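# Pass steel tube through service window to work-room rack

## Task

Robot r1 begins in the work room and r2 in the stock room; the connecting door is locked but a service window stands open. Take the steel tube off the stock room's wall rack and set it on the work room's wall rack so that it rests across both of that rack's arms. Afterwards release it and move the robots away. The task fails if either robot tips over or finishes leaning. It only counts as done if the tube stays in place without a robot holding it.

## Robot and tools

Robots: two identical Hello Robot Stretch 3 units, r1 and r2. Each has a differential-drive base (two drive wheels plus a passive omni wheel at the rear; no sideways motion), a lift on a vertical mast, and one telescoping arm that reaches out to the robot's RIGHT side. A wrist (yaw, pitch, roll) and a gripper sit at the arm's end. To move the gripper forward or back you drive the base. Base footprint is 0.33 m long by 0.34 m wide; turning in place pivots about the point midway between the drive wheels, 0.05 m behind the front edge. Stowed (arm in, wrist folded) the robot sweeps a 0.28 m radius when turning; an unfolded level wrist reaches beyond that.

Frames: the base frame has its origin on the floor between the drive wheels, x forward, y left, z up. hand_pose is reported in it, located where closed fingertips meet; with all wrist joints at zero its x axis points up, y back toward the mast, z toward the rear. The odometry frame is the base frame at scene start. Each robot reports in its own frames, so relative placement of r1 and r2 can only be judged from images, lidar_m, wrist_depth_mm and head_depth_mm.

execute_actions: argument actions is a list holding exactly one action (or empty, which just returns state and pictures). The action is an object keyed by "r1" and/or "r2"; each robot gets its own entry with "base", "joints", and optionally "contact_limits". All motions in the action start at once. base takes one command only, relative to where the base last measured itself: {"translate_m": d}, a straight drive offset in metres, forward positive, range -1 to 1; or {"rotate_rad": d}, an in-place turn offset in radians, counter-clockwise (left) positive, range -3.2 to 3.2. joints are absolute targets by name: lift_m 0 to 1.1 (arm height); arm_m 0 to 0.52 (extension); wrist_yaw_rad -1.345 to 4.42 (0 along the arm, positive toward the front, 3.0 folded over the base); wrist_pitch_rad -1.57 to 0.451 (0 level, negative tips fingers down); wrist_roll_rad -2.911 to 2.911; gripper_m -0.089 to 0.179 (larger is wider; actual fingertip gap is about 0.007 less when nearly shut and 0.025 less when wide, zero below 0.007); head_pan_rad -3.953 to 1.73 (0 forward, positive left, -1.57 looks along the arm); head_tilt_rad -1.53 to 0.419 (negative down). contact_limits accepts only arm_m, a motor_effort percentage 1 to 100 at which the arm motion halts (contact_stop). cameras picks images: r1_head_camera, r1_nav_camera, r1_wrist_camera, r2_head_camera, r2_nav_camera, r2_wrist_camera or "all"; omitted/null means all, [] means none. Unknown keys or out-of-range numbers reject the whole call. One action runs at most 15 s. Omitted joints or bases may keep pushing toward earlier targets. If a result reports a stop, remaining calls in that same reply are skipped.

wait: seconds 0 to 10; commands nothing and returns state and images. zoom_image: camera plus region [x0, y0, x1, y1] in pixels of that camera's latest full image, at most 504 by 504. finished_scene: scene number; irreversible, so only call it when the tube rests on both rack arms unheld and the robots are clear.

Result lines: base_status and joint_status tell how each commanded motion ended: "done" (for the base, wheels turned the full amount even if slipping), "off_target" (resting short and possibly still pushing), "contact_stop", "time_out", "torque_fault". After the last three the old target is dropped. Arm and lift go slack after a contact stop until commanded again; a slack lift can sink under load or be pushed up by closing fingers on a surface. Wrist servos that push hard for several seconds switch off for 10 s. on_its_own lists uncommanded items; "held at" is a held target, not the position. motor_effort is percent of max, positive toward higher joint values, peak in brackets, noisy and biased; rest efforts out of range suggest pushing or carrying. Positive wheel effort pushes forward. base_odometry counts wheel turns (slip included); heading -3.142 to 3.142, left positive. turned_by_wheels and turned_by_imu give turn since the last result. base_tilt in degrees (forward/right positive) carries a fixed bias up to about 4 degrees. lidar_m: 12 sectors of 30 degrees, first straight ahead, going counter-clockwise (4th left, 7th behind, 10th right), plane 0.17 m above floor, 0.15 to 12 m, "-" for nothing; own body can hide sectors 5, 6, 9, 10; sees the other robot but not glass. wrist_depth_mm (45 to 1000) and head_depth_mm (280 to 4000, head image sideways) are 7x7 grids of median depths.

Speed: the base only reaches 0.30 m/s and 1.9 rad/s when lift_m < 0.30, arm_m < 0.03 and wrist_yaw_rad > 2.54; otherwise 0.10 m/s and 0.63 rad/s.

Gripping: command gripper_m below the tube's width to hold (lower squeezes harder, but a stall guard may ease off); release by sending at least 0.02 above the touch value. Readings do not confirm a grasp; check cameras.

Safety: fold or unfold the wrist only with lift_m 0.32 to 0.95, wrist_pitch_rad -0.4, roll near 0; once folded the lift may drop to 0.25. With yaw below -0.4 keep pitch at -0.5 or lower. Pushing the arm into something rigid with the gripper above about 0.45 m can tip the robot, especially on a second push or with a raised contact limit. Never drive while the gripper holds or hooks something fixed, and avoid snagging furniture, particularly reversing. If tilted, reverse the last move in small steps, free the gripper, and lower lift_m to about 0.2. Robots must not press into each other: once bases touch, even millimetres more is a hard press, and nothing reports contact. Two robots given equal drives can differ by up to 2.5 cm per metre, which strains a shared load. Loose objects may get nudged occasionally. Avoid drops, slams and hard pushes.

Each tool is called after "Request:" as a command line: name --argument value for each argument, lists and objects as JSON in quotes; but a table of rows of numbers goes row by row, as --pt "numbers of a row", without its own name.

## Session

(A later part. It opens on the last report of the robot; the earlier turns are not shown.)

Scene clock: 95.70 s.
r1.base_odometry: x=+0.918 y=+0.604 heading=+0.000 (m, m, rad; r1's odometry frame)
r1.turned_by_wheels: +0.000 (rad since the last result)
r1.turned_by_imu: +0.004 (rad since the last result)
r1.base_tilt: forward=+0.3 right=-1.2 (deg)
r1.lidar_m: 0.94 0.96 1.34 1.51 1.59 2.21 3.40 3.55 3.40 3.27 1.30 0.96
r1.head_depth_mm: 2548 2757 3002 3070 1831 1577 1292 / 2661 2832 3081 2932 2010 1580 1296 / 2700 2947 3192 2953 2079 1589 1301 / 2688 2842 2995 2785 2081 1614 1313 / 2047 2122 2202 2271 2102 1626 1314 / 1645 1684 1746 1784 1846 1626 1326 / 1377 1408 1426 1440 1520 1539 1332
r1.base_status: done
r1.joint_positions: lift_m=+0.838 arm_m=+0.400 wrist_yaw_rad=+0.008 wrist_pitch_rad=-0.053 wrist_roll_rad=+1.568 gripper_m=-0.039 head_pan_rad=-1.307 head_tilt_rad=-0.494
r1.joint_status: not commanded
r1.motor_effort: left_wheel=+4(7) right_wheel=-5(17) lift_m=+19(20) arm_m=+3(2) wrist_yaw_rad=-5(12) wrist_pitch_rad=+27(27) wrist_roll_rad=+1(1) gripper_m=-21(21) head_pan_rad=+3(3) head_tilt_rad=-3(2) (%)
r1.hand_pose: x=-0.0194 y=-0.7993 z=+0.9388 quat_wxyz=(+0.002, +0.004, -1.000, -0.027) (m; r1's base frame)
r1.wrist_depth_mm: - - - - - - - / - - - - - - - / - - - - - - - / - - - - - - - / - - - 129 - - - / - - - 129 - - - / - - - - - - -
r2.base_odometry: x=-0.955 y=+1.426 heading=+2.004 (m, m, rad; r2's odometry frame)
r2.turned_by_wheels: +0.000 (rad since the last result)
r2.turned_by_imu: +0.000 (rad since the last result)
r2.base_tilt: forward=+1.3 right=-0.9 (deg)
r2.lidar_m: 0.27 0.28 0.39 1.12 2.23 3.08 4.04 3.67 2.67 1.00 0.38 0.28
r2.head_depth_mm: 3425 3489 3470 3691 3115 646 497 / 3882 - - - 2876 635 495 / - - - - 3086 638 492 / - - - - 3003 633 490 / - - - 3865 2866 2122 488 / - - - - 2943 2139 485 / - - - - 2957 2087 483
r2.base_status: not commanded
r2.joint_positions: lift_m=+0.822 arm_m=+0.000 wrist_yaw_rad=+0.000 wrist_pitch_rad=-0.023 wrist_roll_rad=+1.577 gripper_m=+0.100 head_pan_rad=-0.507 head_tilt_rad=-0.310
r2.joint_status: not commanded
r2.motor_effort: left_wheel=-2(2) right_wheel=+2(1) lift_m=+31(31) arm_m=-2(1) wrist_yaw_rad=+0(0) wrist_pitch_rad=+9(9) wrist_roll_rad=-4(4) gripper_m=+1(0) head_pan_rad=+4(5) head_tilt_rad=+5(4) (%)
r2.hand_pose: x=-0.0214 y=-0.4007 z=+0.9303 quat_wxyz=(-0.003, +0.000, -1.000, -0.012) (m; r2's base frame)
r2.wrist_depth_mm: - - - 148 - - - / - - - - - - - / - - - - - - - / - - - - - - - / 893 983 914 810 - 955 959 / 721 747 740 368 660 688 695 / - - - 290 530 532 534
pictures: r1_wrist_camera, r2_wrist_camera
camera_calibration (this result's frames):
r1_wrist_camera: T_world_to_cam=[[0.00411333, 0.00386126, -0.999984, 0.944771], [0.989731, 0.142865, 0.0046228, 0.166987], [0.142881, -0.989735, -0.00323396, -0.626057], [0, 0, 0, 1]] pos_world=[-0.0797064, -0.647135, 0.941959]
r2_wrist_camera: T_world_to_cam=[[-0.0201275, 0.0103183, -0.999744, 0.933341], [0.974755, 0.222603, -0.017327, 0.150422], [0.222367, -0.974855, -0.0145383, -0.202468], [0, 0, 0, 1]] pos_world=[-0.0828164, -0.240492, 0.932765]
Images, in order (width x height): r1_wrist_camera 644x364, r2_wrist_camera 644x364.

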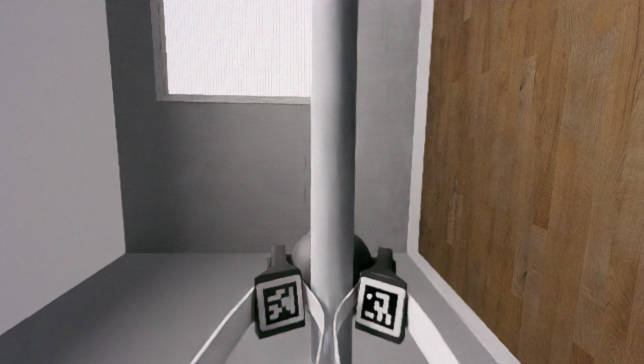

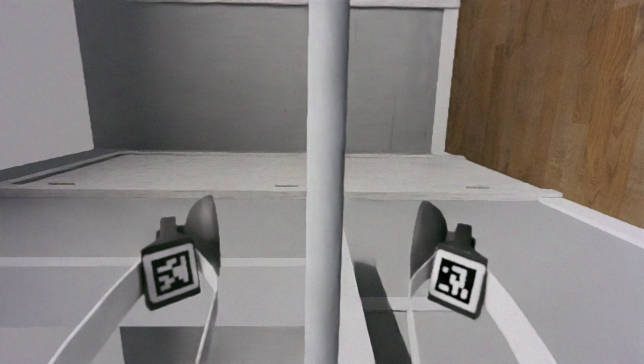

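Request:
execute_actions --actions '[{"r2":{"joints":{"arm_m":0.012,"lift_m":0.818,"gripper_m":-0.04}},"r1":{"joints":{"lift_m":0.83}}}]' --cameras '[]'

Request:
execute_actions --actions '[{"r1":{"joints":{"gripper_m":0.09}}}]' --cameras '[]'

Request:
execute_actions --actions '[{"r1":{"base":{"translate_m":0.705},"joints":{"lift_m":0.826,"arm_m":0.385}}}]' --cameras '["r1_wrist_camera","r2_wrist_camera"]'

Scene clock: 98.00 s.
r1.base_odometry: x=+0.918 y=+0.604 heading=+0.000 (m, m, rad; r1's odometry frame)
r1.turned_by_wheels: +0.000 (rad since the last result)
r1.turned_by_imu: +0.001 (rad since the last result)
r1.base_tilt: forward=+0.3 right=-1.3 (deg)
r1.lidar_m: 0.93 0.97 1.33 1.51 1.58 2.21 3.39 3.56 3.38 3.27 1.30 0.96
r1.head_depth_mm: 2576 2768 2961 3109 1836 1572 1284 / 2646 2860 3045 2920 1965 1592 1297 / 2748 2917 3186 2948 2058 1597 1304 / 2698 2871 3017 2728 2097 1620 1315 / 2040 2113 2203 2273 2114 1630 1318 / 1635 1686 1735 1802 1839 1639 1324 / 1373 1414 1438 1445 1512 1537 1335
r1.base_status: not commanded
r1.joint_positions: lift_m=+0.830 arm_m=+0.400 wrist_yaw_rad=+0.005 wrist_pitch_rad=-0.053 wrist_roll_rad=+1.570 gripper_m=-0.039 head_pan_rad=-1.307 head_tilt_rad=-0.494
r1.joint_status: all done
r1.motor_effort: left_wheel=+4(4) right_wheel=-6(5) lift_m=+19(16) arm_m=+3(2) wrist_yaw_rad=-4(5) wrist_pitch_rad=+27(27) wrist_roll_rad=+0(1) gripper_m=-21(21) head_pan_rad=+3(2) head_tilt_rad=-3(3) (%)
r1.hand_pose: x=-0.0200 y=-0.7993 z=+0.9307 quat_wxyz=(+0.001, +0.003, -1.000, -0.027) (m; r1's base frame)
r1.wrist_depth_mm: - - - - - - - / - - - - - - - / - - - - - - - / - - - - - - - / - - - 128 - - - / - - - 128 - - - / - - - - - - -
r2.base_odometry: x=-0.955 y=+1.426 heading=+2.004 (m, m, rad; r2's odometry frame)
r2.turned_by_wheels: +0.000 (rad since the last result)
r2.turned_by_imu: +0.000 (rad since the last result)
r2.base_tilt: forward=+1.3 right=-0.9 (deg)
r2.lidar_m: 0.27 0.28 0.39 1.12 2.23 3.09 4.03 3.65 2.69 1.00 0.38 0.28
r2.head_depth_mm: 3443 3482 3472 3666 3136 644 496 / 3811 - - - 2934 629 495 / - - - - 3101 637 493 / - - - - 2977 633 489 / - - - 3969 2818 2129 488 / - - - - 2964 2102 486 / - - - - 2961 2100 483
r2.base_status: not commanded
r2.joint_positions: lift_m=+0.818 arm_m=+0.012 wrist_yaw_rad=+0.001 wrist_pitch_rad=-0.022 wrist_roll_rad=+1.575 gripper_m=-0.039 head_pan_rad=-0.507 head_tilt_rad=-0.310
r2.joint_status: all done
r2.motor_effort: left_wheel=-1(2) right_wheel=+1(2) lift_m=+26(25) arm_m=+3(5) wrist_yaw_rad=-1(1) wrist_pitch_rad=+8(9) wrist_roll_rad=-3(4) gripper_m=-20(96) head_pan_rad=+3(4) head_tilt_rad=+5(4) (%)
r2.hand_pose: x=-0.0210 y=-0.4124 z=+0.9269 quat_wxyz=(-0.002, +0.001, -1.000, -0.011) (m; r2's base frame)
r2.wrist_depth_mm: - - - - - - - / - - - - - - - / - - - 142 - - - / - - - 144 - - - / 887 905 933 145 963 940 970 / 707 708 722 150 671 686 686 / - - - 291 528 523 535
pictures: none
No camera images: the call's "cameras" was empty. Leave "cameras" out to get every camera's image.

Scene clock: 99.80 s.
r1.base_odometry: x=+0.918 y=+0.604 heading=+0.000 (m, m, rad; r1's odometry frame)
r1.turned_by_wheels: +0.000 (rad since the last result)
r1.turned_by_imu: +0.000 (rad since the last result)
r1.base_tilt: forward=+0.3 right=-1.2 (deg)
r1.lidar_m: 0.94 0.97 1.33 1.52 1.58 2.21 3.40 3.57 3.37 3.26 1.30 0.96
r1.head_depth_mm: 2581 2764 2956 3089 1823 1573 1286 / 2631 2834 3075 2940 1980 1582 1298 / 2742 2934 3132 2978 2066 1611 1308 / 2692 2883 3022 2758 2091 1605 1304 / 2058 2119 2208 2256 2101 1620 1316 / 1641 1678 1748 1795 1841 1635 1327 / 1378 1402 1431 1436 1509 1532 1331
r1.base_status: not commanded
r1.joint_positions: lift_m=+0.830 arm_m=+0.400 wrist_yaw_rad=+0.003 wrist_pitch_rad=-0.025 wrist_roll_rad=+1.570 gripper_m=+0.090 head_pan_rad=-1.307 head_tilt_rad=-0.494
r1.joint_status: all done
r1.motor_effort: left_wheel=+2(4) right_wheel=-4(6) lift_m=+18(18) arm_m=+3(3) wrist_yaw_rad=-2(4) wrist_pitch_rad=+12(27) wrist_roll_rad=+0(0) gripper_m=+1(83) head_pan_rad=+3(2) head_tilt_rad=-3(4) (%)
r1.hand_pose: x=-0.0207 y=-0.8003 z=+0.9381 quat_wxyz=(+0.001, +0.001, -1.000, -0.013) (m; r1's base frame)
r1.wrist_depth_mm: - - - - - - - / - - - - - - - / - - - - - - - / - - - - - - - / - - - - - - - / - - - - - - - / - - - - - - -
r2.base_odometry: x=-0.955 y=+1.426 heading=+2.004 (m, m, rad; r2's odometry frame)
r2.turned_by_wheels: +0.000 (rad since the last result)
r2.turned_by_imu: +0.000 (rad since the last result)
r2.base_tilt: forward=+1.3 right=-0.9 (deg)
r2.lidar_m: 0.27 0.28 0.39 1.12 2.22 3.11 4.03 3.67 2.67 1.00 0.38 0.28
r2.head_depth_mm: 3392 3467 3475 3758 3087 644 495 / 3870 - - - 2887 637 494 / - - - - 3069 639 492 / - - - - 3000 633 491 / - - - 3944 2839 2123 488 / - - - - 2985 2152 485 / - - - - 2960 2091 484
r2.base_status: not commanded
r2.joint_positions: lift_m=+0.818 arm_m=+0.012 wrist_yaw_rad=+0.002 wrist_pitch_rad=-0.011 wrist_roll_rad=+1.572 gripper_m=-0.039 head_pan_rad=-0.507 head_tilt_rad=-0.310
r2.joint_status: not commanded
r2.motor_effort: left_wheel=-2(2) right_wheel=+1(1) lift_m=+26(25) arm_m=+3(3) wrist_yaw_rad=-2(1) wrist_pitch_rad=+4(8) wrist_roll_rad=-1(3) gripper_m=-20(20) head_pan_rad=+5(4) head_tilt_rad=+4(5) (%)
r2.hand_pose: x=-0.0207 y=-0.4127 z=+0.9297 quat_wxyz=(+0.000, +0.001, -1.000, -0.006) (m; r2's base frame)
r2.wrist_depth_mm: - - - 131 - - - / - - - 135 - - - / - - - 140 - - - / - - - - - - - / 919 882 950 143 934 960 959 / 726 718 747 152 713 686 688 / - - - 292 535 529 537
pictures: none
No camera images: the call's "cameras" was empty. Leave "cameras" out to get every camera's image.

Scene clock: 108.13 s.
r1.base_odometry: x=+1.623 y=+0.604 heading=+0.000 (m, m, rad; r1's odometry frame)
r1.turned_by_wheels: +0.000 (rad since the last result)
r1.turned_by_imu: +0.001 (rad since the last result)
r1.base_tilt: forward=+0.3 right=-1.3 (deg)
r1.lidar_m: 0.23 0.24 0.33 0.89 1.56 2.18 4.11 4.31 3.39 0.83 0.32 0.24
r1.head_depth_mm: 2590 2772 2981 3034 - 1591 1283 / 1972 2309 2799 2444 1965 1594 1298 / 966 1052 1142 890 623 530 1260 / 973 1071 1164 905 629 482 391 / 2867 3153 3399 917 636 487 394 / 2922 1275 1338 929 643 489 396 / 3063 3336 1332 1044 648 495 377
r1.base_status: done
r1.joint_positions: lift_m=+0.826 arm_m=+0.385 wrist_yaw_rad=+0.002 wrist_pitch_rad=-0.024 wrist_roll_rad=+1.570 gripper_m=+0.090 head_pan_rad=-1.307 head_tilt_rad=-0.494
r1.joint_status: all done
r1.motor_effort: left_wheel=+2(5) right_wheel=-2(4) lift_m=+17(14) arm_m=-3(2) wrist_yaw_rad=-1(2) wrist_pitch_rad=+12(12) wrist_roll_rad=+0(0) gripper_m=+1(1) head_pan_rad=+3(3) head_tilt_rad=-3(3) (%)
r1.hand_pose: x=-0.0209 y=-0.7858 z=+0.9343 quat_wxyz=(+0.001, +0.001, -1.000, -0.012) (m; r1's base frame)
r1.wrist_depth_mm: - - - - - - - / - - - - - - - / - - - - - - - / - - - - - - - / 960 958 951 134 - - 997 / 627 630 647 137 637 658 669 / 538 541 537 245 465 480 497
r2.base_odometry: x=-0.955 y=+1.426 heading=+2.004 (m, m, rad; r2's odometry frame)
r2.turned_by_wheels: +0.000 (rad since the last result)
r2.turned_by_imu: +0.000 (rad since the last result)
r2.base_tilt: forward=+1.3 right=-0.9 (deg)
r2.lidar_m: 0.27 0.28 0.39 1.12 2.23 3.09 4.03 3.69 2.68 1.00 0.38 0.28
r2.head_depth_mm: 3474 3634 3674 3604 2610 644 495 / 3842 - - - 871 635 494 / - - - - 2834 637 492 / - - - - 2847 634 490 / - - - - 2833 2121 488 / - - - - 2953 2100 485 / - - - - 2955 2086 484
r2.base_status: not commanded
r2.joint_positions: lift_m=+0.818 arm_m=+0.012 wrist_yaw_rad=+0.002 wrist_pitch_rad=-0.011 wrist_roll_rad=+1.572 gripper_m=-0.039 head_pan_rad=-0.507 head_tilt_rad=-0.310
r2.joint_status: not commanded
r2.motor_effort: left_wheel=-2(1) right_wheel=+2(2) lift_m=+26(26) arm_m=+2(3) wrist_yaw_rad=-1(1) wrist_pitch_rad=+4(4) wrist_roll_rad=-1(2) gripper_m=-20(20) head_pan_rad=+4(4) head_tilt_rad=+4(4) (%)
r2.hand_pose: x=-0.0207 y=-0.4127 z=+0.9297 quat_wxyz=(+0.000, +0.001, -1.000, -0.006) (m; r2's base frame)
r2.wrist_depth_mm: - - - 130 - - - / - - - 134 - - - / - - - 140 - - - / - - - - - - - / 883 896 924 142 958 932 961 / 720 712 728 152 723 686 692 / - - - 291 520 530 533
pictures: r1_wrist_camera, r2_wrist_camera
camera_calibration (this result's frames):
r1_wrist_camera: T_world_to_cam=[[0.0056843, -0.0249087, -0.999674, 0.917381], [0.990531, 0.13727, 0.00221197, 0.164386], [0.137171, -0.99022, 0.0254531, -0.639828], [0, 0, 0, 1]] pos_world=[-0.0802787, -0.633285, 0.933003]
r2_wrist_camera: T_world_to_cam=[[-0.0248783, -0.00182602, -0.999689, 0.927642], [0.974022, 0.225108, -0.0246507, 0.160224], [0.225083, -0.974332, -0.00382173, -0.224023], [0, 0, 0, 1]] pos_world=[-0.0825602, -0.252646, 0.930446]
Images, in order (width x height): r1_wrist_camera 644x364, r2_wrist_camera 644x364.

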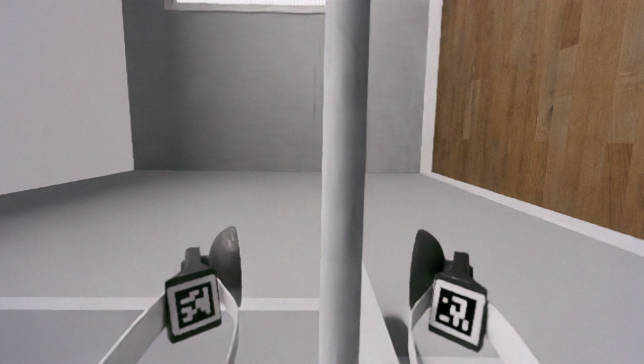

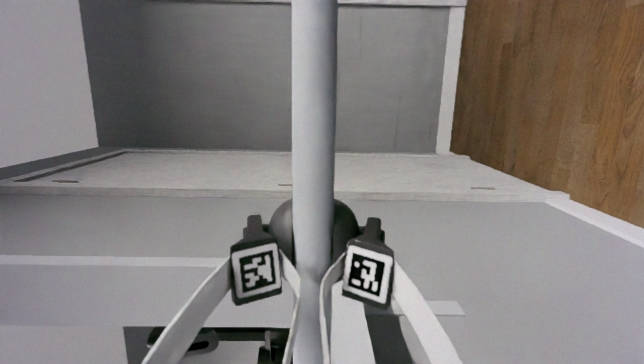

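Request:
execute_actions --actions '[{"r1":{"base":{"translate_m":-0.015},"joints":{"arm_m":0.376,"lift_m":0.823}}}]' --cameras '[]'

Request:
execute_actions --actions '[{"r1":{"joints":{"gripper_m":-0.045}}}]' --cameras '[]'

Request:
execute_actions --actions '[{"r2":{"joints":{"gripper_m":0.15}}}]' --cameras '[]'

Request:
execute_actions --actions '[{"r2":{"joints":{"lift_m":0.84}},"r1":{"joints":{"lift_m":0.85,"wrist_pitch_rad":0.07}}}]' --cameras '["r1_wrist_camera","r2_wrist_camera"]'

Scene clock: 109.27 s.
r1.base_odometry: x=+1.608 y=+0.604 heading=+0.000 (m, m, rad; r1's odometry frame)
r1.turned_by_wheels: +0.000 (rad since the last result)
r1.turned_by_imu: +0.000 (rad since the last result)
r1.base_tilt: forward=+0.3 right=-1.3 (deg)
r1.lidar_m: 0.24 0.26 0.36 0.96 1.57 2.17 4.07 4.27 3.40 0.88 0.34 0.25
r1.head_depth_mm: 2564 2775 3008 3076 - 1571 1286 / 2115 2478 2919 2603 1977 1583 1292 / 1050 1125 1216 893 654 1452 1286 / 966 1049 1165 902 628 483 403 / 2909 3150 3407 915 636 486 393 / 2889 1275 1382 929 644 490 397 / 3049 3402 1302 1044 648 493 398
r1.base_status: done
r1.joint_positions: lift_m=+0.823 arm_m=+0.376 wrist_yaw_rad=+0.002 wrist_pitch_rad=-0.024 wrist_roll_rad=+1.570 gripper_m=+0.090 head_pan_rad=-1.307 head_tilt_rad=-0.494
r1.joint_status: all done
r1.motor_effort: left_wheel=+2(3) right_wheel=-2(7) lift_m=+17(19) arm_m=-2(4) wrist_yaw_rad=-1(1) wrist_pitch_rad=+12(12) wrist_roll_rad=+0(0) gripper_m=+1(1) head_pan_rad=+3(3) head_tilt_rad=-3(3) (%)
r1.hand_pose: x=-0.0209 y=-0.7768 z=+0.9314 quat_wxyz=(+0.001, +0.001, -1.000, -0.012) (m; r1's base frame)
r1.wrist_depth_mm: - - - - - - - / - - - - - - - / - - - - - - - / - - - - - - - / - - - 850 - - 979 / 651 670 687 362 681 701 688 / 546 553 553 273 485 508 515
r2.base_odometry: x=-0.955 y=+1.426 heading=+2.004 (m, m, rad; r2's odometry frame)
r2.turned_by_wheels: +0.000 (rad since the last result)
r2.turned_by_imu: +0.000 (rad since the last result)
r2.base_tilt: forward=+1.4 right=-1.0 (deg)
r2.lidar_m: 0.27 0.28 0.39 1.12 2.23 3.11 4.03 3.66 2.68 1.00 0.38 0.28
r2.head_depth_mm: 3463 3552 3669 3635 2751 643 497 / 3871 - - - 885 635 494 / - - - - 2684 637 493 / - - - - 2868 633 491 / - - - - 2818 2121 487 / - - - - 2963 2112 486 / - - - - 2945 2112 484
r2.base_status: not commanded
r2.joint_positions: lift_m=+0.818 arm_m=+0.012 wrist_yaw_rad=+0.002 wrist_pitch_rad=-0.011 wrist_roll_rad=+1.572 gripper_m=-0.039 head_pan_rad=-0.507 head_tilt_rad=-0.310
r2.joint_status: not commanded
r2.motor_effort: left_wheel=-1(1) right_wheel=+2(1) lift_m=+26(25) arm_m=+2(3) wrist_yaw_rad=-1(1) wrist_pitch_rad=+4(4) wrist_roll_rad=-1(1) gripper_m=-20(20) head_pan_rad=+3(5) head_tilt_rad=+5(4) (%)
r2.hand_pose: x=-0.0207 y=-0.4127 z=+0.9297 quat_wxyz=(+0.000, +0.001, -1.000, -0.006) (m; r2's base frame)
r2.wrist_depth_mm: - - - 130 - - - / - - - 135 - - - / - - - 139 - - - / - - - - - - - / 887 908 969 144 926 926 985 / 739 722 731 151 704 683 689 / - - - 292 522 523 539
pictures: none
No camera images: the call's "cameras" was empty. Leave "cameras" out to get every camera's image.

Scene clock: 111.10 s.
r1.base_odometry: x=+1.608 y=+0.604 heading=+0.000 (m, m, rad; r1's odometry frame)
r1.turned_by_wheels: +0.000 (rad since the last result)
r1.turned_by_imu: +0.000 (rad since the last result)
r1.base_tilt: forward=+0.3 right=-1.2 (deg)
r1.lidar_m: 0.24 0.26 0.36 0.96 1.56 2.17 4.08 4.27 3.39 0.88 0.34 0.25
r1.head_depth_mm: 2558 2770 3044 3050 - 1575 1288 / 2093 2462 2968 2439 1962 1576 1293 / 1037 1124 1217 891 653 1455 1285 / 964 1052 1160 906 629 482 403 / 2901 3127 3394 916 634 486 393 / 2915 1277 1369 931 641 490 396 / 3086 3352 1296 1034 649 494 398
r1.base_status: not commanded
r1.joint_positions: lift_m=+0.823 arm_m=+0.376 wrist_yaw_rad=+0.002 wrist_pitch_rad=-0.032 wrist_roll_rad=+1.570 gripper_m=-0.044 head_pan_rad=-1.307 head_tilt_rad=-0.494
r1.joint_status: all done
r1.motor_effort: left_wheel=+2(2) right_wheel=-2(3) lift_m=+18(18) arm_m=-3(3) wrist_yaw_rad=-1(1) wrist_pitch_rad=+16(18) wrist_roll_rad=+0(0) gripper_m=-24(100) head_pan_rad=+3(3) head_tilt_rad=-3(3) (%)
r1.hand_pose: x=-0.0209 y=-0.7766 z=+0.9292 quat_wxyz=(+0.001, +0.001, -1.000, -0.016) (m; r1's base frame)
r1.wrist_depth_mm: - - - - - - - / - - - - - - - / - - - - - - - / - - - - - - - / - - - 140 - - 960 / 663 649 661 136 696 692 700 / 544 538 547 247 485 506 510
r2.base_odometry: x=-0.955 y=+1.426 heading=+2.004 (m, m, rad; r2's odometry frame)
r2.turned_by_wheels: +0.000 (rad since the last result)
r2.turned_by_imu: +0.000 (rad since the last result)
r2.base_tilt: forward=+1.3 right=-0.9 (deg)
r2.lidar_m: 0.27 0.28 0.39 1.12 2.24 3.09 4.03 3.67 2.67 1.00 0.38 0.28
r2.head_depth_mm: 3387 3549 3669 3670 2739 643 496 / 3832 - - - 886 639 494 / - - - - 2873 636 492 / - - - - 3017 635 490 / - - - - 2853 2127 487 / - - - - 2981 2114 484 / - - - - 2931 2110 484
r2.base_status: not commanded
r2.joint_positions: lift_m=+0.818 arm_m=+0.012 wrist_yaw_rad=+0.002 wrist_pitch_rad=-0.011 wrist_roll_rad=+1.572 gripper_m=-0.039 head_pan_rad=-0.507 head_tilt_rad=-0.310
r2.joint_status: not commanded
r2.motor_effort: left_wheel=-1(1) right_wheel=+2(1) lift_m=+26(26) arm_m=+3(3) wrist_yaw_rad=-1(2) wrist_pitch_rad=+5(4) wrist_roll_rad=-1(1) gripper_m=-20(20) head_pan_rad=+4(4) head_tilt_rad=+4(4) (%)
r2.hand_pose: x=-0.0208 y=-0.4127 z=+0.9297 quat_wxyz=(+0.000, +0.001, -1.000, -0.006) (m; r2's base frame)
r2.wrist_depth_mm: - - - 129 - - - / - - - 135 - - - / - - - 138 - - - / - - - 143 - - - / 893 884 942 143 965 962 948 / 713 725 733 150 714 688 687 / - - - 290 527 531 532
pictures: none
No camera images: the call's "cameras" was empty. Leave "cameras" out to get every camera's image.

Scene clock: 113.50 s.
r1.base_odometry: x=+1.608 y=+0.604 heading=+0.000 (m, m, rad; r1's odometry frame)
r1.turned_by_wheels: +0.000 (rad since the last result)
r1.turned_by_imu: +0.001 (rad since the last result)
r1.base_tilt: forward=+0.3 right=-1.2 (deg)
r1.lidar_m: 0.24 0.26 0.36 0.96 1.56 2.19 4.08 4.30 3.40 0.88 0.34 0.25
r1.head_depth_mm: 2572 2773 3021 3049 - 1575 1286 / 2107 2485 2996 2468 2013 1590 1292 / 1045 1118 1212 891 651 1456 1277 / 962 1047 1162 902 629 483 402 / 2899 3104 3447 867 635 485 393 / 2966 1270 1382 928 642 490 396 / 3094 3345 1296 1038 649 493 399
r1.base_status: not commanded
r1.joint_positions: lift_m=+0.823 arm_m=+0.376 wrist_yaw_rad=+0.001 wrist_pitch_rad=-0.057 wrist_roll_rad=+1.594 gripper_m=-0.038 head_pan_rad=-1.307 head_tilt_rad=-0.494
r1.joint_status: not commanded
r1.on_its_own: gripper_m is held at -0.039, not at your -0.045, by its stall guard, which is not easing now
r1.motor_effort: left_wheel=+2(2) right_wheel=-2(2) lift_m=+19(18) arm_m=-3(3) wrist_yaw_rad=-1(1) wrist_pitch_rad=+29(30) wrist_roll_rad=-10(10) gripper_m=-23(24) head_pan_rad=+3(3) head_tilt_rad=-3(3) (%)
r1.hand_pose: x=-0.0211 y=-0.7757 z=+0.9227 quat_wxyz=(-0.011, +0.000, -1.000, -0.029) (m; r1's base frame)
r1.wrist_depth_mm: - - - - - - - / - - - - - - - / - - - 136 - - - / - - - - - - - / - - - 136 - - 952 / 689 702 680 137 660 654 663 / 541 548 548 145 489 501 496
r2.base_odometry: x=-0.955 y=+1.426 heading=+2.004 (m, m, rad; r2's odometry frame)
r2.turned_by_wheels: +0.000 (rad since the last result)
r2.turned_by_imu: +0.000 (rad since the last result)
r2.base_tilt: forward=+1.3 right=-0.9 (deg)
r2.lidar_m: 0.27 0.28 0.39 1.12 2.23 3.09 4.03 3.67 2.68 1.00 0.38 0.28
r2.head_depth_mm: 3446 3608 3728 3697 2780 643 497 / 3793 - - - 909 626 495 / - - - - 2873 638 492 / - - - - 3036 634 490 / - - - - 2818 2129 487 / - - - - 3039 2119 485 / - - - - 2966 2107 484
r2.base_status: not commanded
r2.joint_positions: lift_m=+0.818 arm_m=+0.012 wrist_yaw_rad=+0.002 wrist_pitch_rad=-0.014 wrist_roll_rad=+1.572 gripper_m=+0.150 head_pan_rad=-0.507 head_tilt_rad=-0.310
r2.joint_status: all done
r2.motor_effort: left_wheel=-1(2) right_wheel=+1(1) lift_m=+26(26) arm_m=+2(3) wrist_yaw_rad=-1(1) wrist_pitch_rad=+6(6) wrist_roll_rad=-1(1) gripper_m=+1(83) head_pan_rad=+4(4) head_tilt_rad=+5(4) (%)
r2.hand_pose: x=-0.0208 y=-0.4127 z=+0.9288 quat_wxyz=(+0.000, +0.001, -1.000, -0.008) (m; r2's base frame)
r2.wrist_depth_mm: - - - - - - - / - - - - - - - / - - - - - - - / - - - - - - - / 884 991 143 868 945 - 977 / 724 716 732 662 676 - 682 / - - 747 415 522 530 534
pictures: none
No camera images: the call's "cameras" was empty. Leave "cameras" out to get every camera's image.

Scene clock: 114.87 s.
r1.base_odometry: x=+1.608 y=+0.604 heading=+0.000 (m, m, rad; r1's odometry frame)
r1.turned_by_wheels: +0.000 (rad since the last result)
r1.turned_by_imu: +0.000 (rad since the last result)
r1.base_tilt: forward=+0.3 right=-1.2 (deg)
r1.lidar_m: 0.24 0.26 0.36 0.96 1.57 2.18 4.09 4.29 3.40 0.88 0.34 0.25
r1.head_depth_mm: 2559 2780 3019 3046 1830 1587 1285 / 2101 2454 2929 2587 1987 1587 1290 / 1041 1126 1221 893 652 1456 1277 / 961 1049 1162 901 628 482 402 / 2895 3152 3406 912 634 485 393 / 2899 1275 1391 870 641 490 396 / 3052 3361 1219 1029 647 493 399
r1.base_status: not commanded
r1.joint_positions: lift_m=+0.850 arm_m=+0.376 wrist_yaw_rad=+0.001 wrist_pitch_rad=-0.032 wrist_roll_rad=+1.576 gripper_m=-0.038 head_pan_rad=-1.307 head_tilt_rad=-0.494
r1.joint_status: wrist_pitch_rad off_target (ended at -0.032, target +0.070); the others done
r1.on_its_own: gripper_m is held at -0.039, not at your -0.045, by its stall guard, which is not easing now; wrist_pitch_rad is at rest, and its effort (+52) is outside its rest range (-20 to +32)
r1.motor_effort: left_wheel=+2(2) right_wheel=-2(2) lift_m=+24(25) arm_m=-3(3) wrist_yaw_rad=-1(1) wrist_pitch_rad=+52(58) wrist_roll_rad=-3(10) gripper_m=-25(25) head_pan_rad=+3(3) head_tilt_rad=-3(4) (%)
r1.hand_pose: x=-0.0211 y=-0.7766 z=+0.9559 quat_wxyz=(-0.002, +0.000, -1.000, -0.016) (m; r1's base frame)
r1.wrist_depth_mm: - - - 135 - - - / - - - 135 - - - / - - - 137 - - - / - - - 138 - - - / - - - 139 - - 955 / 679 659 659 136 681 680 703 / 537 544 554 306 267 507 517
r2.base_odometry: x=-0.955 y=+1.426 heading=+2.004 (m, m, rad; r2's odometry frame)
r2.turned_by_wheels: +0.000 (rad since the last result)
r2.turned_by_imu: +0.000 (rad since the last result)
r2.base_tilt: forward=+1.4 right=-0.9 (deg)
r2.lidar_m: 0.27 0.28 0.39 1.12 2.22 3.09 4.04 3.69 2.68 1.00 0.38 0.28
r2.head_depth_mm: 3493 3635 3665 3574 2743 645 497 / 3822 - - - 886 616 494 / - - - - 2741 638 492 / - - - - 2879 636 491 / - - - - 2933 2116 489 / - - - - 2968 2109 486 / - - - - 3003 2099 484
r2.base_status: not commanded
r2.joint_positions: lift_m=+0.840 arm_m=+0.012 wrist_yaw_rad=+0.002 wrist_pitch_rad=-0.015 wrist_roll_rad=+1.572 gripper_m=+0.150 head_pan_rad=-0.507 head_tilt_rad=-0.310
r2.joint_status: all done
r2.motor_effort: left_wheel=-2(1) right_wheel=+1(1) lift_m=+31(33) arm_m=+3(3) wrist_yaw_rad=-1(1) wrist_pitch_rad=+6(6) wrist_roll_rad=-1(2) gripper_m=+0(1) head_pan_rad=+4(4) head_tilt_rad=+5(5) (%)
r2.hand_pose: x=-0.0209 y=-0.4126 z=+0.9503 quat_wxyz=(+0.000, +0.001, -1.000, -0.008) (m; r2's base frame)
r2.wrist_depth_mm: - - - 151 - - - / - - - - - - - / - - - - - - - / - - - - - - - / 882 998 924 506 929 - 943 / 713 726 740 371 673 - 688 / - - - 304 508 531 549
pictures: r1_wrist_camera, r2_wrist_camera
camera_calibration (this result's frames):
r1_wrist_camera: T_world_to_cam=[[0.0114938, -0.017202, -0.999786, 0.945369], [0.990648, 0.13614, 0.0090464, 0.155896], [0.135955, -0.99054, 0.0186059, -0.624919], [0, 0, 0, 1]] pos_world=[-0.0803429, -0.623969, 0.955383]
r2_wrist_camera: T_world_to_cam=[[-0.024876, 0.00240577, -0.999688, 0.95005], [0.974128, 0.22475, -0.0236992, 0.159776], [0.224623, -0.974414, -0.00793442, -0.219937], [0, 0, 0, 1]] pos_world=[-0.0826057, -0.252505, 0.951795]
Images, in order (width x height): r1_wrist_camera 644x364, r2_wrist_camera 644x364.

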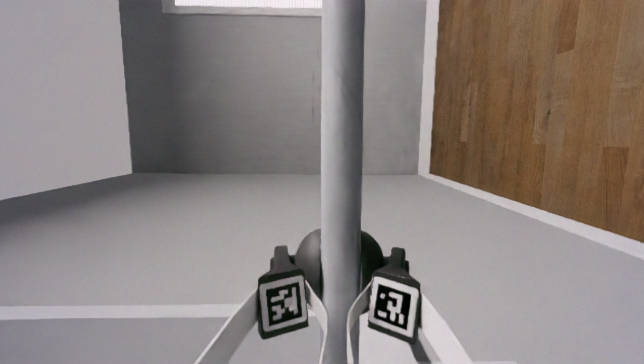

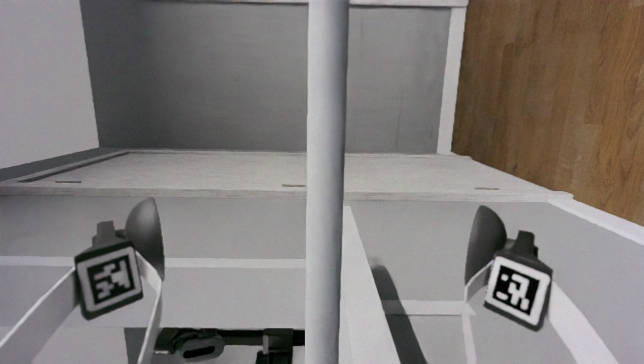

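Request:
execute_actions --actions '[{"r1":{"base":{"translate_m":-1}}}]' --cameras '[]'

Request:
execute_actions --actions '[{"r1":{"base":{"rotate_rad":0.4},"joints":{"arm_m":0,"head_pan_rad":-3.1}}}]' --cameras '["r1_nav_camera"]'

Request:
execute_actions --actions '[{"r1":{"base":{"translate_m":-1}}}]' --cameras '[]'

Request:
execute_actions --actions '[{"r1":{"base":{"translate_m":-1}}}]' --cameras '["r1_nav_camera"]'

Scene clock: 126.20 s.
r1.base_odometry: x=+0.608 y=+0.604 heading=+0.000 (m, m, rad; r1's odometry frame)
r1.turned_by_wheels: +0.000 (rad since the last result)
r1.turned_by_imu: +0.008 (rad since the last result)
r1.base_tilt: forward=+0.3 right=-1.2 (deg)
r1.lidar_m: 1.25 1.27 1.57 1.52 1.60 2.23 3.08 3.24 3.37 3.25 1.71 1.28
r1.head_depth_mm: 2599 2761 2968 3071 1845 1587 1288 / 2641 2843 3090 2911 1988 1588 1299 / 2736 2918 3125 2939 2069 1607 1302 / 2796 3041 3336 3011 2094 1613 1306 / 2692 2794 2889 2835 2107 1615 1323 / 2156 2251 2314 2341 2133 1640 1327 / 1819 1862 1907 1930 1968 1645 1329
r1.base_status: done
r1.joint_positions: lift_m=+0.850 arm_m=+0.376 wrist_yaw_rad=+0.000 wrist_pitch_rad=-0.032 wrist_roll_rad=+1.573 gripper_m=-0.038 head_pan_rad=-1.307 head_tilt_rad=-0.494
r1.joint_status: not commanded
r1.on_its_own: gripper_m is held at -0.039, not at your -0.045, by its stall guard, which is not easing now; wrist_pitch_rad is at rest, and its effort (+52) is outside its rest range (-20 to +32)
r1.motor_effort: left_wheel=+1(2) right_wheel=-1(9) lift_m=+24(24) arm_m=-2(2) wrist_yaw_rad=+0(1) wrist_pitch_rad=+52(52) wrist_roll_rad=-1(1) gripper_m=-26(25) head_pan_rad=+3(3) head_tilt_rad=-2(2) (%)
r1.hand_pose: x=-0.0213 y=-0.7766 z=+0.9559 quat_wxyz=(+0.000, +0.000, -1.000, -0.016) (m; r1's base frame)
r1.wrist_depth_mm: - - - - - - - / - - - - - - - / - - - 137 - - - / - - - 138 - - - / - - - 140 - - - / - - - 136 - - - / - - - - - - -
r2.base_odometry: x=-0.955 y=+1.426 heading=+2.004 (m, m, rad; r2's odometry frame)
r2.turned_by_wheels: +0.000 (rad since the last result)
r2.turned_by_imu: +0.000 (rad since the last result)
r2.base_tilt: forward=+1.3 right=-1.0 (deg)
r2.lidar_m: 0.27 0.28 0.39 1.12 2.23 3.08 4.03 3.68 2.67 1.00 0.38 0.28
r2.head_depth_mm: 3416 3597 3685 3774 3109 645 496 / 3900 - 3983 - 3076 641 494 / - - - - 2885 638 492 / - - - - 2834 633 489 / - - - - 3011 2105 488 / - - - - 2982 2106 485 / - - - - 2960 2087 484
r2.base_status: not commanded
r2.joint_positions: lift_m=+0.840 arm_m=+0.012 wrist_yaw_rad=+0.002 wrist_pitch_rad=-0.015 wrist_roll_rad=+1.572 gripper_m=+0.150 head_pan_rad=-0.507 head_tilt_rad=-0.310
r2.joint_status: not commanded
r2.motor_effort: left_wheel=-1(1) right_wheel=+1(1) lift_m=+31(31) arm_m=+3(2) wrist_yaw_rad=-1(2) wrist_pitch_rad=+6(6) wrist_roll_rad=-1(2) gripper_m=+0(0) head_pan_rad=+4(5) head_tilt_rad=+6(4) (%)
r2.hand_pose: x=-0.0209 y=-0.4126 z=+0.9503 quat_wxyz=(+0.000, +0.001, -1.000, -0.008) (m; r2's base frame)
r2.wrist_depth_mm: - - - - - - - / - - - - - - - / - - - - - - - / - - - - - - - / 871 966 930 861 989 - 969 / 721 739 720 712 684 - 679 / - - - 730 507 536 534
pictures: none
No camera images: the call's "cameras" was empty. Leave "cameras" out to get every camera's image.

Scene clock: 130.17 s.
r1.base_odometry: x=+0.608 y=+0.604 heading=+0.400 (m, m, rad; r1's odometry frame)
r1.turned_by_wheels: +0.400 (rad since the last result)
r1.turned_by_imu: +0.396 (rad since the last result)
r1.base_tilt: forward=+0.3 right=-1.2 (deg)
r1.lidar_m: 1.26 1.59 1.53 1.55 1.98 3.08 3.15 3.50 3.26 1.97 1.33 1.25
r1.head_depth_mm: 2483 2632 2856 2892 2038 1667 - / 2638 2771 3001 2904 2049 1705 - / 2692 2925 3212 2922 2104 1619 - / 2869 3099 3350 2995 2096 1622 1306 / 3014 3283 3617 3061 2117 1625 1316 / 3159 3526 3794 3089 2133 1642 1321 / 3380 3682 - 3156 2163 1660 1334
r1.base_status: done
r1.joint_positions: lift_m=+0.850 arm_m=+0.001 wrist_yaw_rad=+0.001 wrist_pitch_rad=-0.033 wrist_roll_rad=+1.573 gripper_m=-0.038 head_pan_rad=-3.093 head_tilt_rad=-0.494
r1.joint_status: all done
r1.on_its_own: gripper_m is held at -0.039, not at your -0.045, by its stall guard, which is not easing now; wrist_pitch_rad is at rest, and its effort (+53) is outside its rest range (-20 to +32)
r1.motor_effort: left_wheel=-1(7) right_wheel=+1(8) lift_m=+25(24) arm_m=-2(6) wrist_yaw_rad=-1(4) wrist_pitch_rad=+53(53) wrist_roll_rad=-1(1) gripper_m=-26(25) head_pan_rad=-3(38) head_tilt_rad=-3(3) (%)
r1.hand_pose: x=-0.0211 y=-0.4013 z=+0.9555 quat_wxyz=(+0.000, +0.001, -1.000, -0.017) (m; r1's base frame)
r1.wrist_depth_mm: - - - - - - - / - - - - - - - / - - - - - - - / - - - 141 - - - / - - - 140 - - - / - - - 135 - - - / - - - - - - -
r2.base_odometry: x=-0.955 y=+1.426 heading=+2.004 (m, m, rad; r2's odometry frame)
r2.turned_by_wheels: +0.000 (rad since the last result)
r2.turned_by_imu: +0.000 (rad since the last result)
r2.base_tilt: forward=+1.3 right=-0.9 (deg)
r2.lidar_m: 0.27 0.28 0.39 1.12 2.22 3.09 4.03 3.67 2.68 1.00 0.38 0.28
r2.head_depth_mm: 3458 3599 3635 3663 3103 643 496 / 3782 - - - 3033 641 495 / - - 2086 - 2869 639 491 / - - - - 3033 634 489 / - - - - 3030 2109 488 / - - - - 2971 2117 487 / - - - - 2966 2098 483
r2.base_status: not commanded
r2.joint_positions: lift_m=+0.840 arm_m=+0.012 wrist_yaw_rad=+0.002 wrist_pitch_rad=-0.015 wrist_roll_rad=+1.572 gripper_m=+0.150 head_pan_rad=-0.507 head_tilt_rad=-0.310
r2.joint_status: not commanded
r2.motor_effort: left_wheel=-1(2) right_wheel=+1(2) lift_m=+31(31) arm_m=+2(2) wrist_yaw_rad=-1(1) wrist_pitch_rad=+6(6) wrist_roll_rad=-1(1) gripper_m=+1(1) head_pan_rad=+4(4) head_tilt_rad=+5(5) (%)
r2.hand_pose: x=-0.0209 y=-0.4126 z=+0.9503 quat_wxyz=(+0.000, +0.001, -1.000, -0.008) (m; r2's base frame)
r2.wrist_depth_mm: - - - - - - - / - - - - - - - / - - - - - - - / - - - - - - - / 883 976 912 849 969 - 981 / 709 721 733 712 685 - 673 / - - - 763 506 524 537
pictures: r1_nav_camera (sideways: a quarter turn counterclockwise sets it upright)
camera_calibration (this result's frames):
r1_nav_camera: T_world_to_cam=[[-0.479344, -0.0414694, 0.876647, -1.0927], [-0.0934846, 0.995613, -0.00401965, 0.0549389], [-0.872634, -0.0838798, -0.481117, 0.590063], [0, 0, 0, 1]] pos_world=[-0.00373593, -0.0505173, 1.24203]
Images, in order (width x height): r1_nav_camera 672x504.

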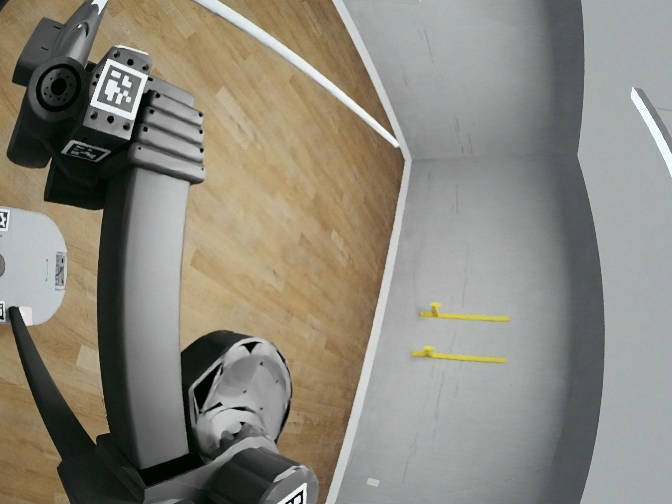

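Scene clock: 141.17 s.
r1.base_odometry: x=-0.313 y=+0.214 heading=+0.400 (m, m, rad; r1's odometry frame)
r1.turned_by_wheels: +0.000 (rad since the last result)
r1.turned_by_imu: +0.003 (rad since the last result)
r1.base_tilt: forward=+0.3 right=-1.2 (deg)
r1.lidar_m: 2.19 2.07 1.94 1.97 2.32 2.17 2.21 2.82 2.84 2.89 2.30 2.16
r1.head_depth_mm: 1752 1881 2017 2198 2018 1692 - / 1822 1959 2112 2312 2049 1685 - / 1912 2081 2241 2436 2057 1621 - / 2024 2183 2384 2587 2093 1620 1313 / 2107 2322 2525 2743 2120 1625 1310 / 2267 2437 2739 2885 2137 1644 1323 / 2364 2582 2905 3046 2153 1642 1334
r1.base_status: done
r1.joint_positions: lift_m=+0.850 arm_m=+0.001 wrist_yaw_rad=+0.000 wrist_pitch_rad=-0.033 wrist_roll_rad=+1.573 gripper_m=-0.038 head_pan_rad=-3.093 head_tilt_rad=-0.494
r1.joint_status: not commanded
r1.on_its_own: gripper_m is held at -0.039, not at your -0.045, by its stall guard, which is not easing now; wrist_pitch_rad is at rest, and its effort (+53) is outside its rest range (-20 to +32)
r1.motor_effort: left_wheel=-1(6) right_wheel=+2(2) lift_m=+24(24) arm_m=-3(3) wrist_yaw_rad=+0(1) wrist_pitch_rad=+53(53) wrist_roll_rad=-1(1) gripper_m=-25(25) head_pan_rad=-3(3) head_tilt_rad=-3(3) (%)
r1.hand_pose: x=-0.0214 y=-0.4013 z=+0.9555 quat_wxyz=(+0.000, +0.000, -1.000, -0.017) (m; r1's base frame)
r1.wrist_depth_mm: - - - - - - - / - - - - - - - / - - - 142 - - - / - - - - - - - / - - - 141 - - - / - - - 136 - - - / - - - - - - -
r2.base_odometry: x=-0.955 y=+1.426 heading=+2.004 (m, m, rad; r2's odometry frame)
r2.turned_by_wheels: +0.000 (rad since the last result)
r2.turned_by_imu: +0.000 (rad since the last result)
r2.base_tilt: forward=+1.3 right=-0.9 (deg)
r2.lidar_m: 0.27 0.28 0.39 1.12 2.23 3.07 4.02 3.67 2.68 1.00 0.38 0.28
r2.head_depth_mm: 3565 3655 3666 3724 3084 645 496 / 3846 - - - 3113 638 494 / - - - - 3078 639 492 / - - - - 3051 635 491 / - - - - 2968 2123 488 / - - - - 2727 2132 486 / - - - - 2963 2094 483
r2.base_status: not commanded
r2.joint_positions: lift_m=+0.840 arm_m=+0.012 wrist_yaw_rad=+0.002 wrist_pitch_rad=-0.015 wrist_roll_rad=+1.572 gripper_m=+0.150 head_pan_rad=-0.507 head_tilt_rad=-0.310
r2.joint_status: not commanded
r2.motor_effort: left_wheel=-1(1) right_wheel=+2(1) lift_m=+32(31) arm_m=+3(3) wrist_yaw_rad=-1(1) wrist_pitch_rad=+6(6) wrist_roll_rad=-1(1) gripper_m=+0(1) head_pan_rad=+4(4) head_tilt_rad=+5(4) (%)
r2.hand_pose: x=-0.0209 y=-0.4126 z=+0.9503 quat_wxyz=(+0.000, +0.001, -1.000, -0.008) (m; r2's base frame)
r2.wrist_depth_mm: - - - - - - - / - - - - - - - / - - - - - - - / - - - - - - - / 887 - 915 849 907 - 985 / 721 741 745 724 682 - 675 / - - - 734 511 522 540
pictures: none
No camera images: the call's "cameras" was empty. Leave "cameras" out to get every camera's image.

Scene clock: 152.33 s.
r1.base_odometry: x=-1.234 y=-0.175 heading=+0.400 (m, m, rad; r1's odometry frame)
r1.turned_by_wheels: +0.000 (rad since the last result)
r1.turned_by_imu: +0.003 (rad since the last result)
r1.base_tilt: forward=+0.3 right=-1.2 (deg)
r1.lidar_m: 3.13 2.52 2.36 1.99 1.35 1.26 1.28 1.64 2.43 2.46 3.16 3.07
r1.head_depth_mm: 1000 1069 1153 1265 1381 1481 - / 1055 1139 1230 1337 1474 1576 - / 1108 1200 1300 1417 1573 1611 - / 1163 1260 1380 1521 1691 1607 1317 / 1223 1336 1464 1621 1837 1617 1320 / 1296 1420 1566 1746 1950 1632 1324 / 1377 1513 1694 1879 2039 1648 1335
r1.base_status: done
r1.joint_positions: lift_m=+0.850 arm_m=+0.001 wrist_yaw_rad=+0.000 wrist_pitch_rad=-0.033 wrist_roll_rad=+1.573 gripper_m=-0.038 head_pan_rad=-3.093 head_tilt_rad=-0.494
r1.joint_status: not commanded
r1.on_its_own: gripper_m is held at -0.039, not at your -0.045, by its stall guard, which is not easing now; wrist_pitch_rad is at rest, and its effort (+53) is outside its rest range (-20 to +32)
r1.motor_effort: left_wheel=-1(5) right_wheel=+1(2) lift_m=+24(24) arm_m=-3(3) wrist_yaw_rad=+0(0) wrist_pitch_rad=+53(53) wrist_roll_rad=-1(1) gripper_m=-25(26) head_pan_rad=-3(3) head_tilt_rad=-3(2) (%)
r1.hand_pose: x=-0.0214 y=-0.4013 z=+0.9555 quat_wxyz=(+0.000, +0.000, -1.000, -0.017) (m; r1's base frame)
r1.wrist_depth_mm: - - - - - - - / - - - - - - - / - - - 142 - - - / - - - 143 - - - / - - - 141 - - - / - - - 136 - - - / - - - - - - -
r2.base_odometry: x=-0.955 y=+1.426 heading=+2.004 (m, m, rad; r2's odometry frame)
r2.turned_by_wheels: +0.000 (rad since the last result)
r2.turned_by_imu: +0.000 (rad since the last result)
r2.base_tilt: forward=+1.4 right=-0.9 (deg)
r2.lidar_m: 0.27 0.28 0.39 1.12 2.24 3.08 4.02 3.67 2.68 1.00 0.38 0.28
r2.head_depth_mm: 3395 3620 3714 3774 3119 644 496 / 3845 - - - 3018 641 494 / - - - - 3085 639 493 / - - - - 3020 634 491 / - - - - 3036 2141 489 / - - - - 3002 2117 487 / - - - - 2955 2107 483
r2.base_status: not commanded
r2.joint_positions: lift_m=+0.840 arm_m=+0.012 wrist_yaw_rad=+0.002 wrist_pitch_rad=-0.015 wrist_roll_rad=+1.572 gripper_m=+0.150 head_pan_rad=-0.507 head_tilt_rad=-0.310
r2.joint_status: not commanded
r2.motor_effort: left_wheel=-1(1) right_wheel=+1(2) lift_m=+31(32) arm_m=+4(3) wrist_yaw_rad=-1(1) wrist_pitch_rad=+6(6) wrist_roll_rad=-2(1) gripper_m=+1(0) head_pan_rad=+5(4) head_tilt_rad=+5(4) (%)
r2.hand_pose: x=-0.0209 y=-0.4126 z=+0.9503 quat_wxyz=(+0.000, +0.001, -1.000, -0.008) (m; r2's base frame)
r2.wrist_depth_mm: - - - - - - - / - - - - - - - / - - - - - - - / - - - - - - - / 880 993 935 874 951 - 959 / 695 716 719 726 692 - 704 / - - - 728 517 527 545
pictures: r1_nav_camera (sideways: a quarter turn counterclockwise sets it upright)
camera_calibration (this result's frames):
r1_nav_camera: T_world_to_cam=[[-0.479344, -0.0414664, 0.876647, -1.0927], [-0.0934784, 0.995613, -0.00401966, 0.0549389], [-0.872635, -0.0838744, -0.481118, 0.590063], [0, 0, 0, 1]] pos_world=[-0.00373623, -0.0505172, 1.24203]
Images, in order (width x height): r1_nav_camera 672x504.

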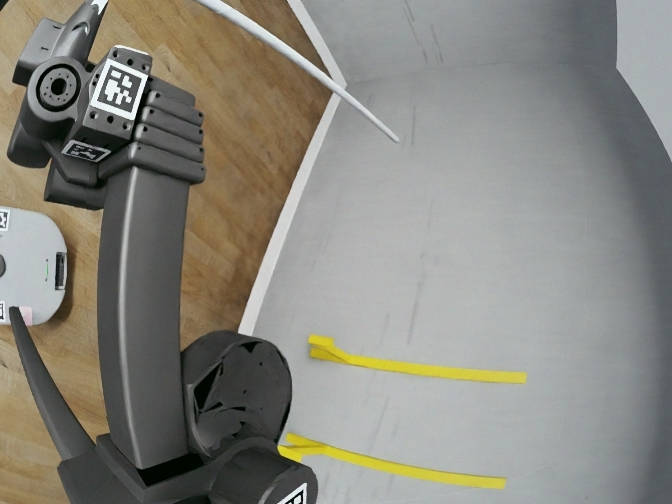

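True heading ≈0.43.

Request:
execute_actions --actions '[{"r1":{"base":{"translate_m":-0.21}}}]' --cameras '[]'

Request:
execute_actions --actions '[{"r1":{"base":{"rotate_rad":-2.02},"joints":{"head_pan_rad":-1.57,"head_tilt_rad":-0.65,"lift_m":0.7}}}]' --cameras '["r1_nav_camera","r1_head_camera"]'

Scene clock: 155.60 s.
r1.base_odometry: x=-1.427 y=-0.257 heading=+0.400 (m, m, rad; r1's odometry frame)
r1.turned_by_wheels: +0.000 (rad since the last result)
r1.turned_by_imu: +0.001 (rad since the last result)
r1.base_tilt: forward=+0.4 right=-1.3 (deg)
r1.lidar_m: 3.32 2.61 2.44 1.69 1.14 1.07 1.09 1.39 2.34 2.37 3.02 3.26
r1.head_depth_mm: 856 905 974 1069 1137 1247 - / 893 956 1041 1131 1224 1347 - / 935 1012 1101 1202 1319 1458 - / 977 1064 1161 1288 1422 1552 1310 / 1035 1129 1238 1378 1546 1621 1313 / 1095 1197 1323 1474 1674 1643 1326 / 1155 1282 1419 1609 1834 1644 1330
r1.base_status: done
r1.joint_positions: lift_m=+0.850 arm_m=+0.001 wrist_yaw_rad=+0.000 wrist_pitch_rad=-0.033 wrist_roll_rad=+1.573 gripper_m=-0.038 head_pan_rad=-3.093 head_tilt_rad=-0.494
r1.joint_status: not commanded
r1.on_its_own: gripper_m is held at -0.039, not at your -0.045, by its stall guard, which is not easing now; wrist_pitch_rad is at rest, and its effort (+53) is outside its rest range (-20 to +32)
r1.motor_effort: left_wheel=-2(6) right_wheel=+1(3) lift_m=+24(24) arm_m=-2(2) wrist_yaw_rad=+0(0) wrist_pitch_rad=+53(53) wrist_roll_rad=-1(1) gripper_m=-26(26) head_pan_rad=-3(3) head_tilt_rad=-4(3) (%)
r1.hand_pose: x=-0.0214 y=-0.4013 z=+0.9555 quat_wxyz=(+0.000, +0.000, -1.000, -0.017) (m; r1's base frame)
r1.wrist_depth_mm: - - - - - - - / - - - - - - - / - - - 143 - - - / - - - 143 - - - / - - - 141 - - - / - - - 136 - - - / - - - - - - -
r2.base_odometry: x=-0.955 y=+1.426 heading=+2.004 (m, m, rad; r2's odometry frame)
r2.turned_by_wheels: +0.000 (rad since the last result)
r2.turned_by_imu: +0.000 (rad since the last result)
r2.base_tilt: forward=+1.4 right=-0.9 (deg)
r2.lidar_m: 0.27 0.28 0.39 1.11 2.23 3.10 4.04 3.66 2.68 1.00 0.38 0.28
r2.head_depth_mm: 3452 3586 3597 3800 3097 643 496 / 3803 - - - 3081 641 495 / - - - - 3066 640 491 / - - - - 3043 635 491 / - - - - 2970 2126 489 / - - - - 2980 2103 487 / - - - - 2962 2089 482
r2.base_status: not commanded
r2.joint_positions: lift_m=+0.840 arm_m=+0.012 wrist_yaw_rad=+0.002 wrist_pitch_rad=-0.015 wrist_roll_rad=+1.572 gripper_m=+0.150 head_pan_rad=-0.507 head_tilt_rad=-0.310
r2.joint_status: not commanded
r2.motor_effort: left_wheel=-1(1) right_wheel=+1(1) lift_m=+31(31) arm_m=+4(3) wrist_yaw_rad=-1(1) wrist_pitch_rad=+6(6) wrist_roll_rad=-1(1) gripper_m=+1(1) head_pan_rad=+4(4) head_tilt_rad=+4(5) (%)
r2.hand_pose: x=-0.0209 y=-0.4126 z=+0.9503 quat_wxyz=(+0.000, +0.001, -1.000, -0.008) (m; r2's base frame)
r2.wrist_depth_mm: - - - - - - - / - - - - - - - / - - - - - - - / - - - - - - - / 914 973 933 859 990 - 961 / 718 721 716 719 669 - 705 / - - - 745 508 529 546
pictures: none
No camera images: the call's "cameras" was empty. Leave "cameras" out to get every camera's image.

Scene clock: 159.77 s.
r1.base_odometry: x=-1.427 y=-0.257 heading=-1.620 (m, m, rad; r1's odometry frame)
r1.turned_by_wheels: -2.020 (rad since the last result)
r1.turned_by_imu: -1.997 (rad since the last result)
r1.base_tilt: forward=+0.3 right=-1.2 (deg)
r1.lidar_m: 2.34 2.41 3.29 3.26 3.39 2.55 2.44 1.55 1.11 1.07 1.10 1.49
r1.head_depth_mm: 871 962 1078 1218 1415 1334 1195 / 854 948 1072 1186 1412 1367 1213 / 866 955 1072 1217 1405 1382 1228 / 863 952 1064 1212 1399 1377 1202 / 861 952 1052 1159 1399 1367 1200 / 844 945 1056 1198 1386 1444 1215 / 854 939 1057 1190 1374 1455 1219
r1.base_status: done
r1.joint_positions: lift_m=+0.700 arm_m=+0.001 wrist_yaw_rad=-0.005 wrist_pitch_rad=-0.034 wrist_roll_rad=+1.573 gripper_m=-0.038 head_pan_rad=-1.577 head_tilt_rad=-0.642
r1.joint_status: all done
r1.on_its_own: gripper_m is held at -0.039, not at your -0.045, by its stall guard, which is not easing now; wrist_pitch_rad is at rest, and its effort (+53) is outside its rest range (-20 to +32)
r1.motor_effort: left_wheel=+2(7) right_wheel=-2(7) lift_m=+21(21) arm_m=-2(2) wrist_yaw_rad=+3(3) wrist_pitch_rad=+53(53) wrist_roll_rad=-1(1) gripper_m=-25(25) head_pan_rad=+3(36) head_tilt_rad=-4(22) (%)
r1.hand_pose: x=-0.0226 y=-0.4012 z=+0.8056 quat_wxyz=(-0.001, -0.002, -1.000, -0.017) (m; r1's base frame)
r1.wrist_depth_mm: 760 759 786 783 765 785 791 / 768 779 775 768 783 784 804 / 804 794 812 138 813 798 784 / 807 818 790 138 803 815 793 / 805 809 840 139 833 852 847 / 824 820 828 136 852 873 830 / 848 826 827 857 865 871 861
r2.base_odometry: x=-0.955 y=+1.426 heading=+2.004 (m, m, rad; r2's odometry frame)
r2.turned_by_wheels: +0.000 (rad since the last result)
r2.turned_by_imu: +0.000 (rad since the last result)
r2.base_tilt: forward=+1.3 right=-0.9 (deg)
r2.lidar_m: 0.27 0.28 0.39 1.11 2.23 3.10 4.03 3.67 2.68 1.00 0.38 0.28
r2.head_depth_mm: 3414 3627 3665 3749 3106 643 496 / 3801 - - - 3043 643 495 / - - - - 3057 640 494 / - - - - 3024 634 489 / - - - - 2993 2146 488 / - - - - 2987 2116 487 / - - - - 2952 2106 484
r2.base_status: not commanded
r2.joint_positions: lift_m=+0.840 arm_m=+0.012 wrist_yaw_rad=+0.002 wrist_pitch_rad=-0.015 wrist_roll_rad=+1.572 gripper_m=+0.150 head_pan_rad=-0.507 head_tilt_rad=-0.310
r2.joint_status: not commanded
r2.motor_effort: left_wheel=-1(1) right_wheel=+1(1) lift_m=+32(31) arm_m=+2(3) wrist_yaw_rad=-1(2) wrist_pitch_rad=+6(6) wrist_roll_rad=-1(1) gripper_m=+0(0) head_pan_rad=+4(4) head_tilt_rad=+4(4) (%)
r2.hand_pose: x=-0.0209 y=-0.4126 z=+0.9503 quat_wxyz=(+0.000, +0.001, -1.000, -0.008) (m; r2's base frame)
r2.wrist_depth_mm: - - - - - - - / - - - - - - - / - - - - - - - / - - - - - - - / 921 972 926 896 921 - 946 / 698 748 727 698 665 - 678 / - - - 753 497 520 539
pictures: r1_head_camera (sideways: a quarter turn clockwise sets it upright), r1_nav_camera (sideways: a quarter turn counterclockwise sets it upright)
camera_calibration (this result's frames):
r1_head_camera: T_world_to_cam=[[0.0625819, 0.550839, -0.832262, 1.10531], [0.997347, -0.00346026, 0.0727053, -0.0993231], [0.0371691, -0.834604, -0.549595, 0.667749], [0, 0, 0, 1]] pos_world=[0.00506781, -0.0518848, 1.29412]
r1_nav_camera: T_world_to_cam=[[0.0143358, -0.604682, 0.796338, -0.991001], [-0.999236, -0.037627, -0.0105829, 0.0690072], [0.036363, -0.795578, -0.60476, 0.745382], [0, 0, 0, 1]] pos_world=[0.0560569, -0.00363508, 1.24068]
Images, in order (width x height): r1_head_camera 896x504, r1_nav_camera 672x504.

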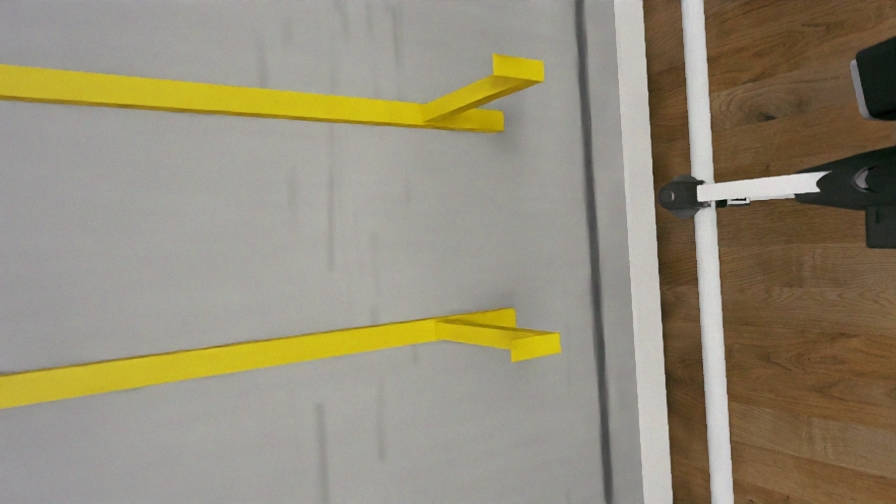

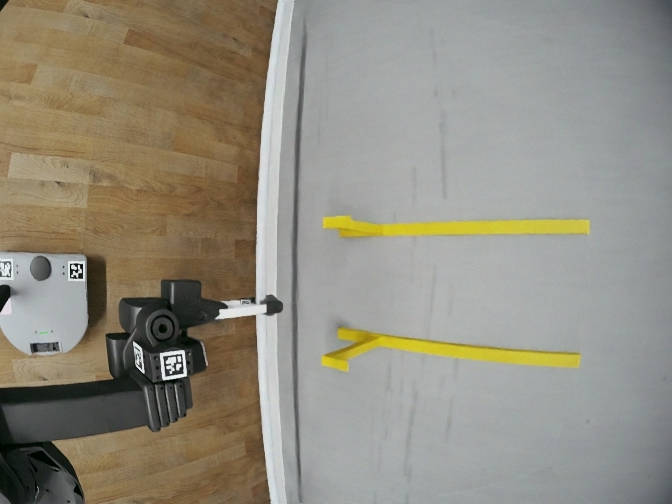

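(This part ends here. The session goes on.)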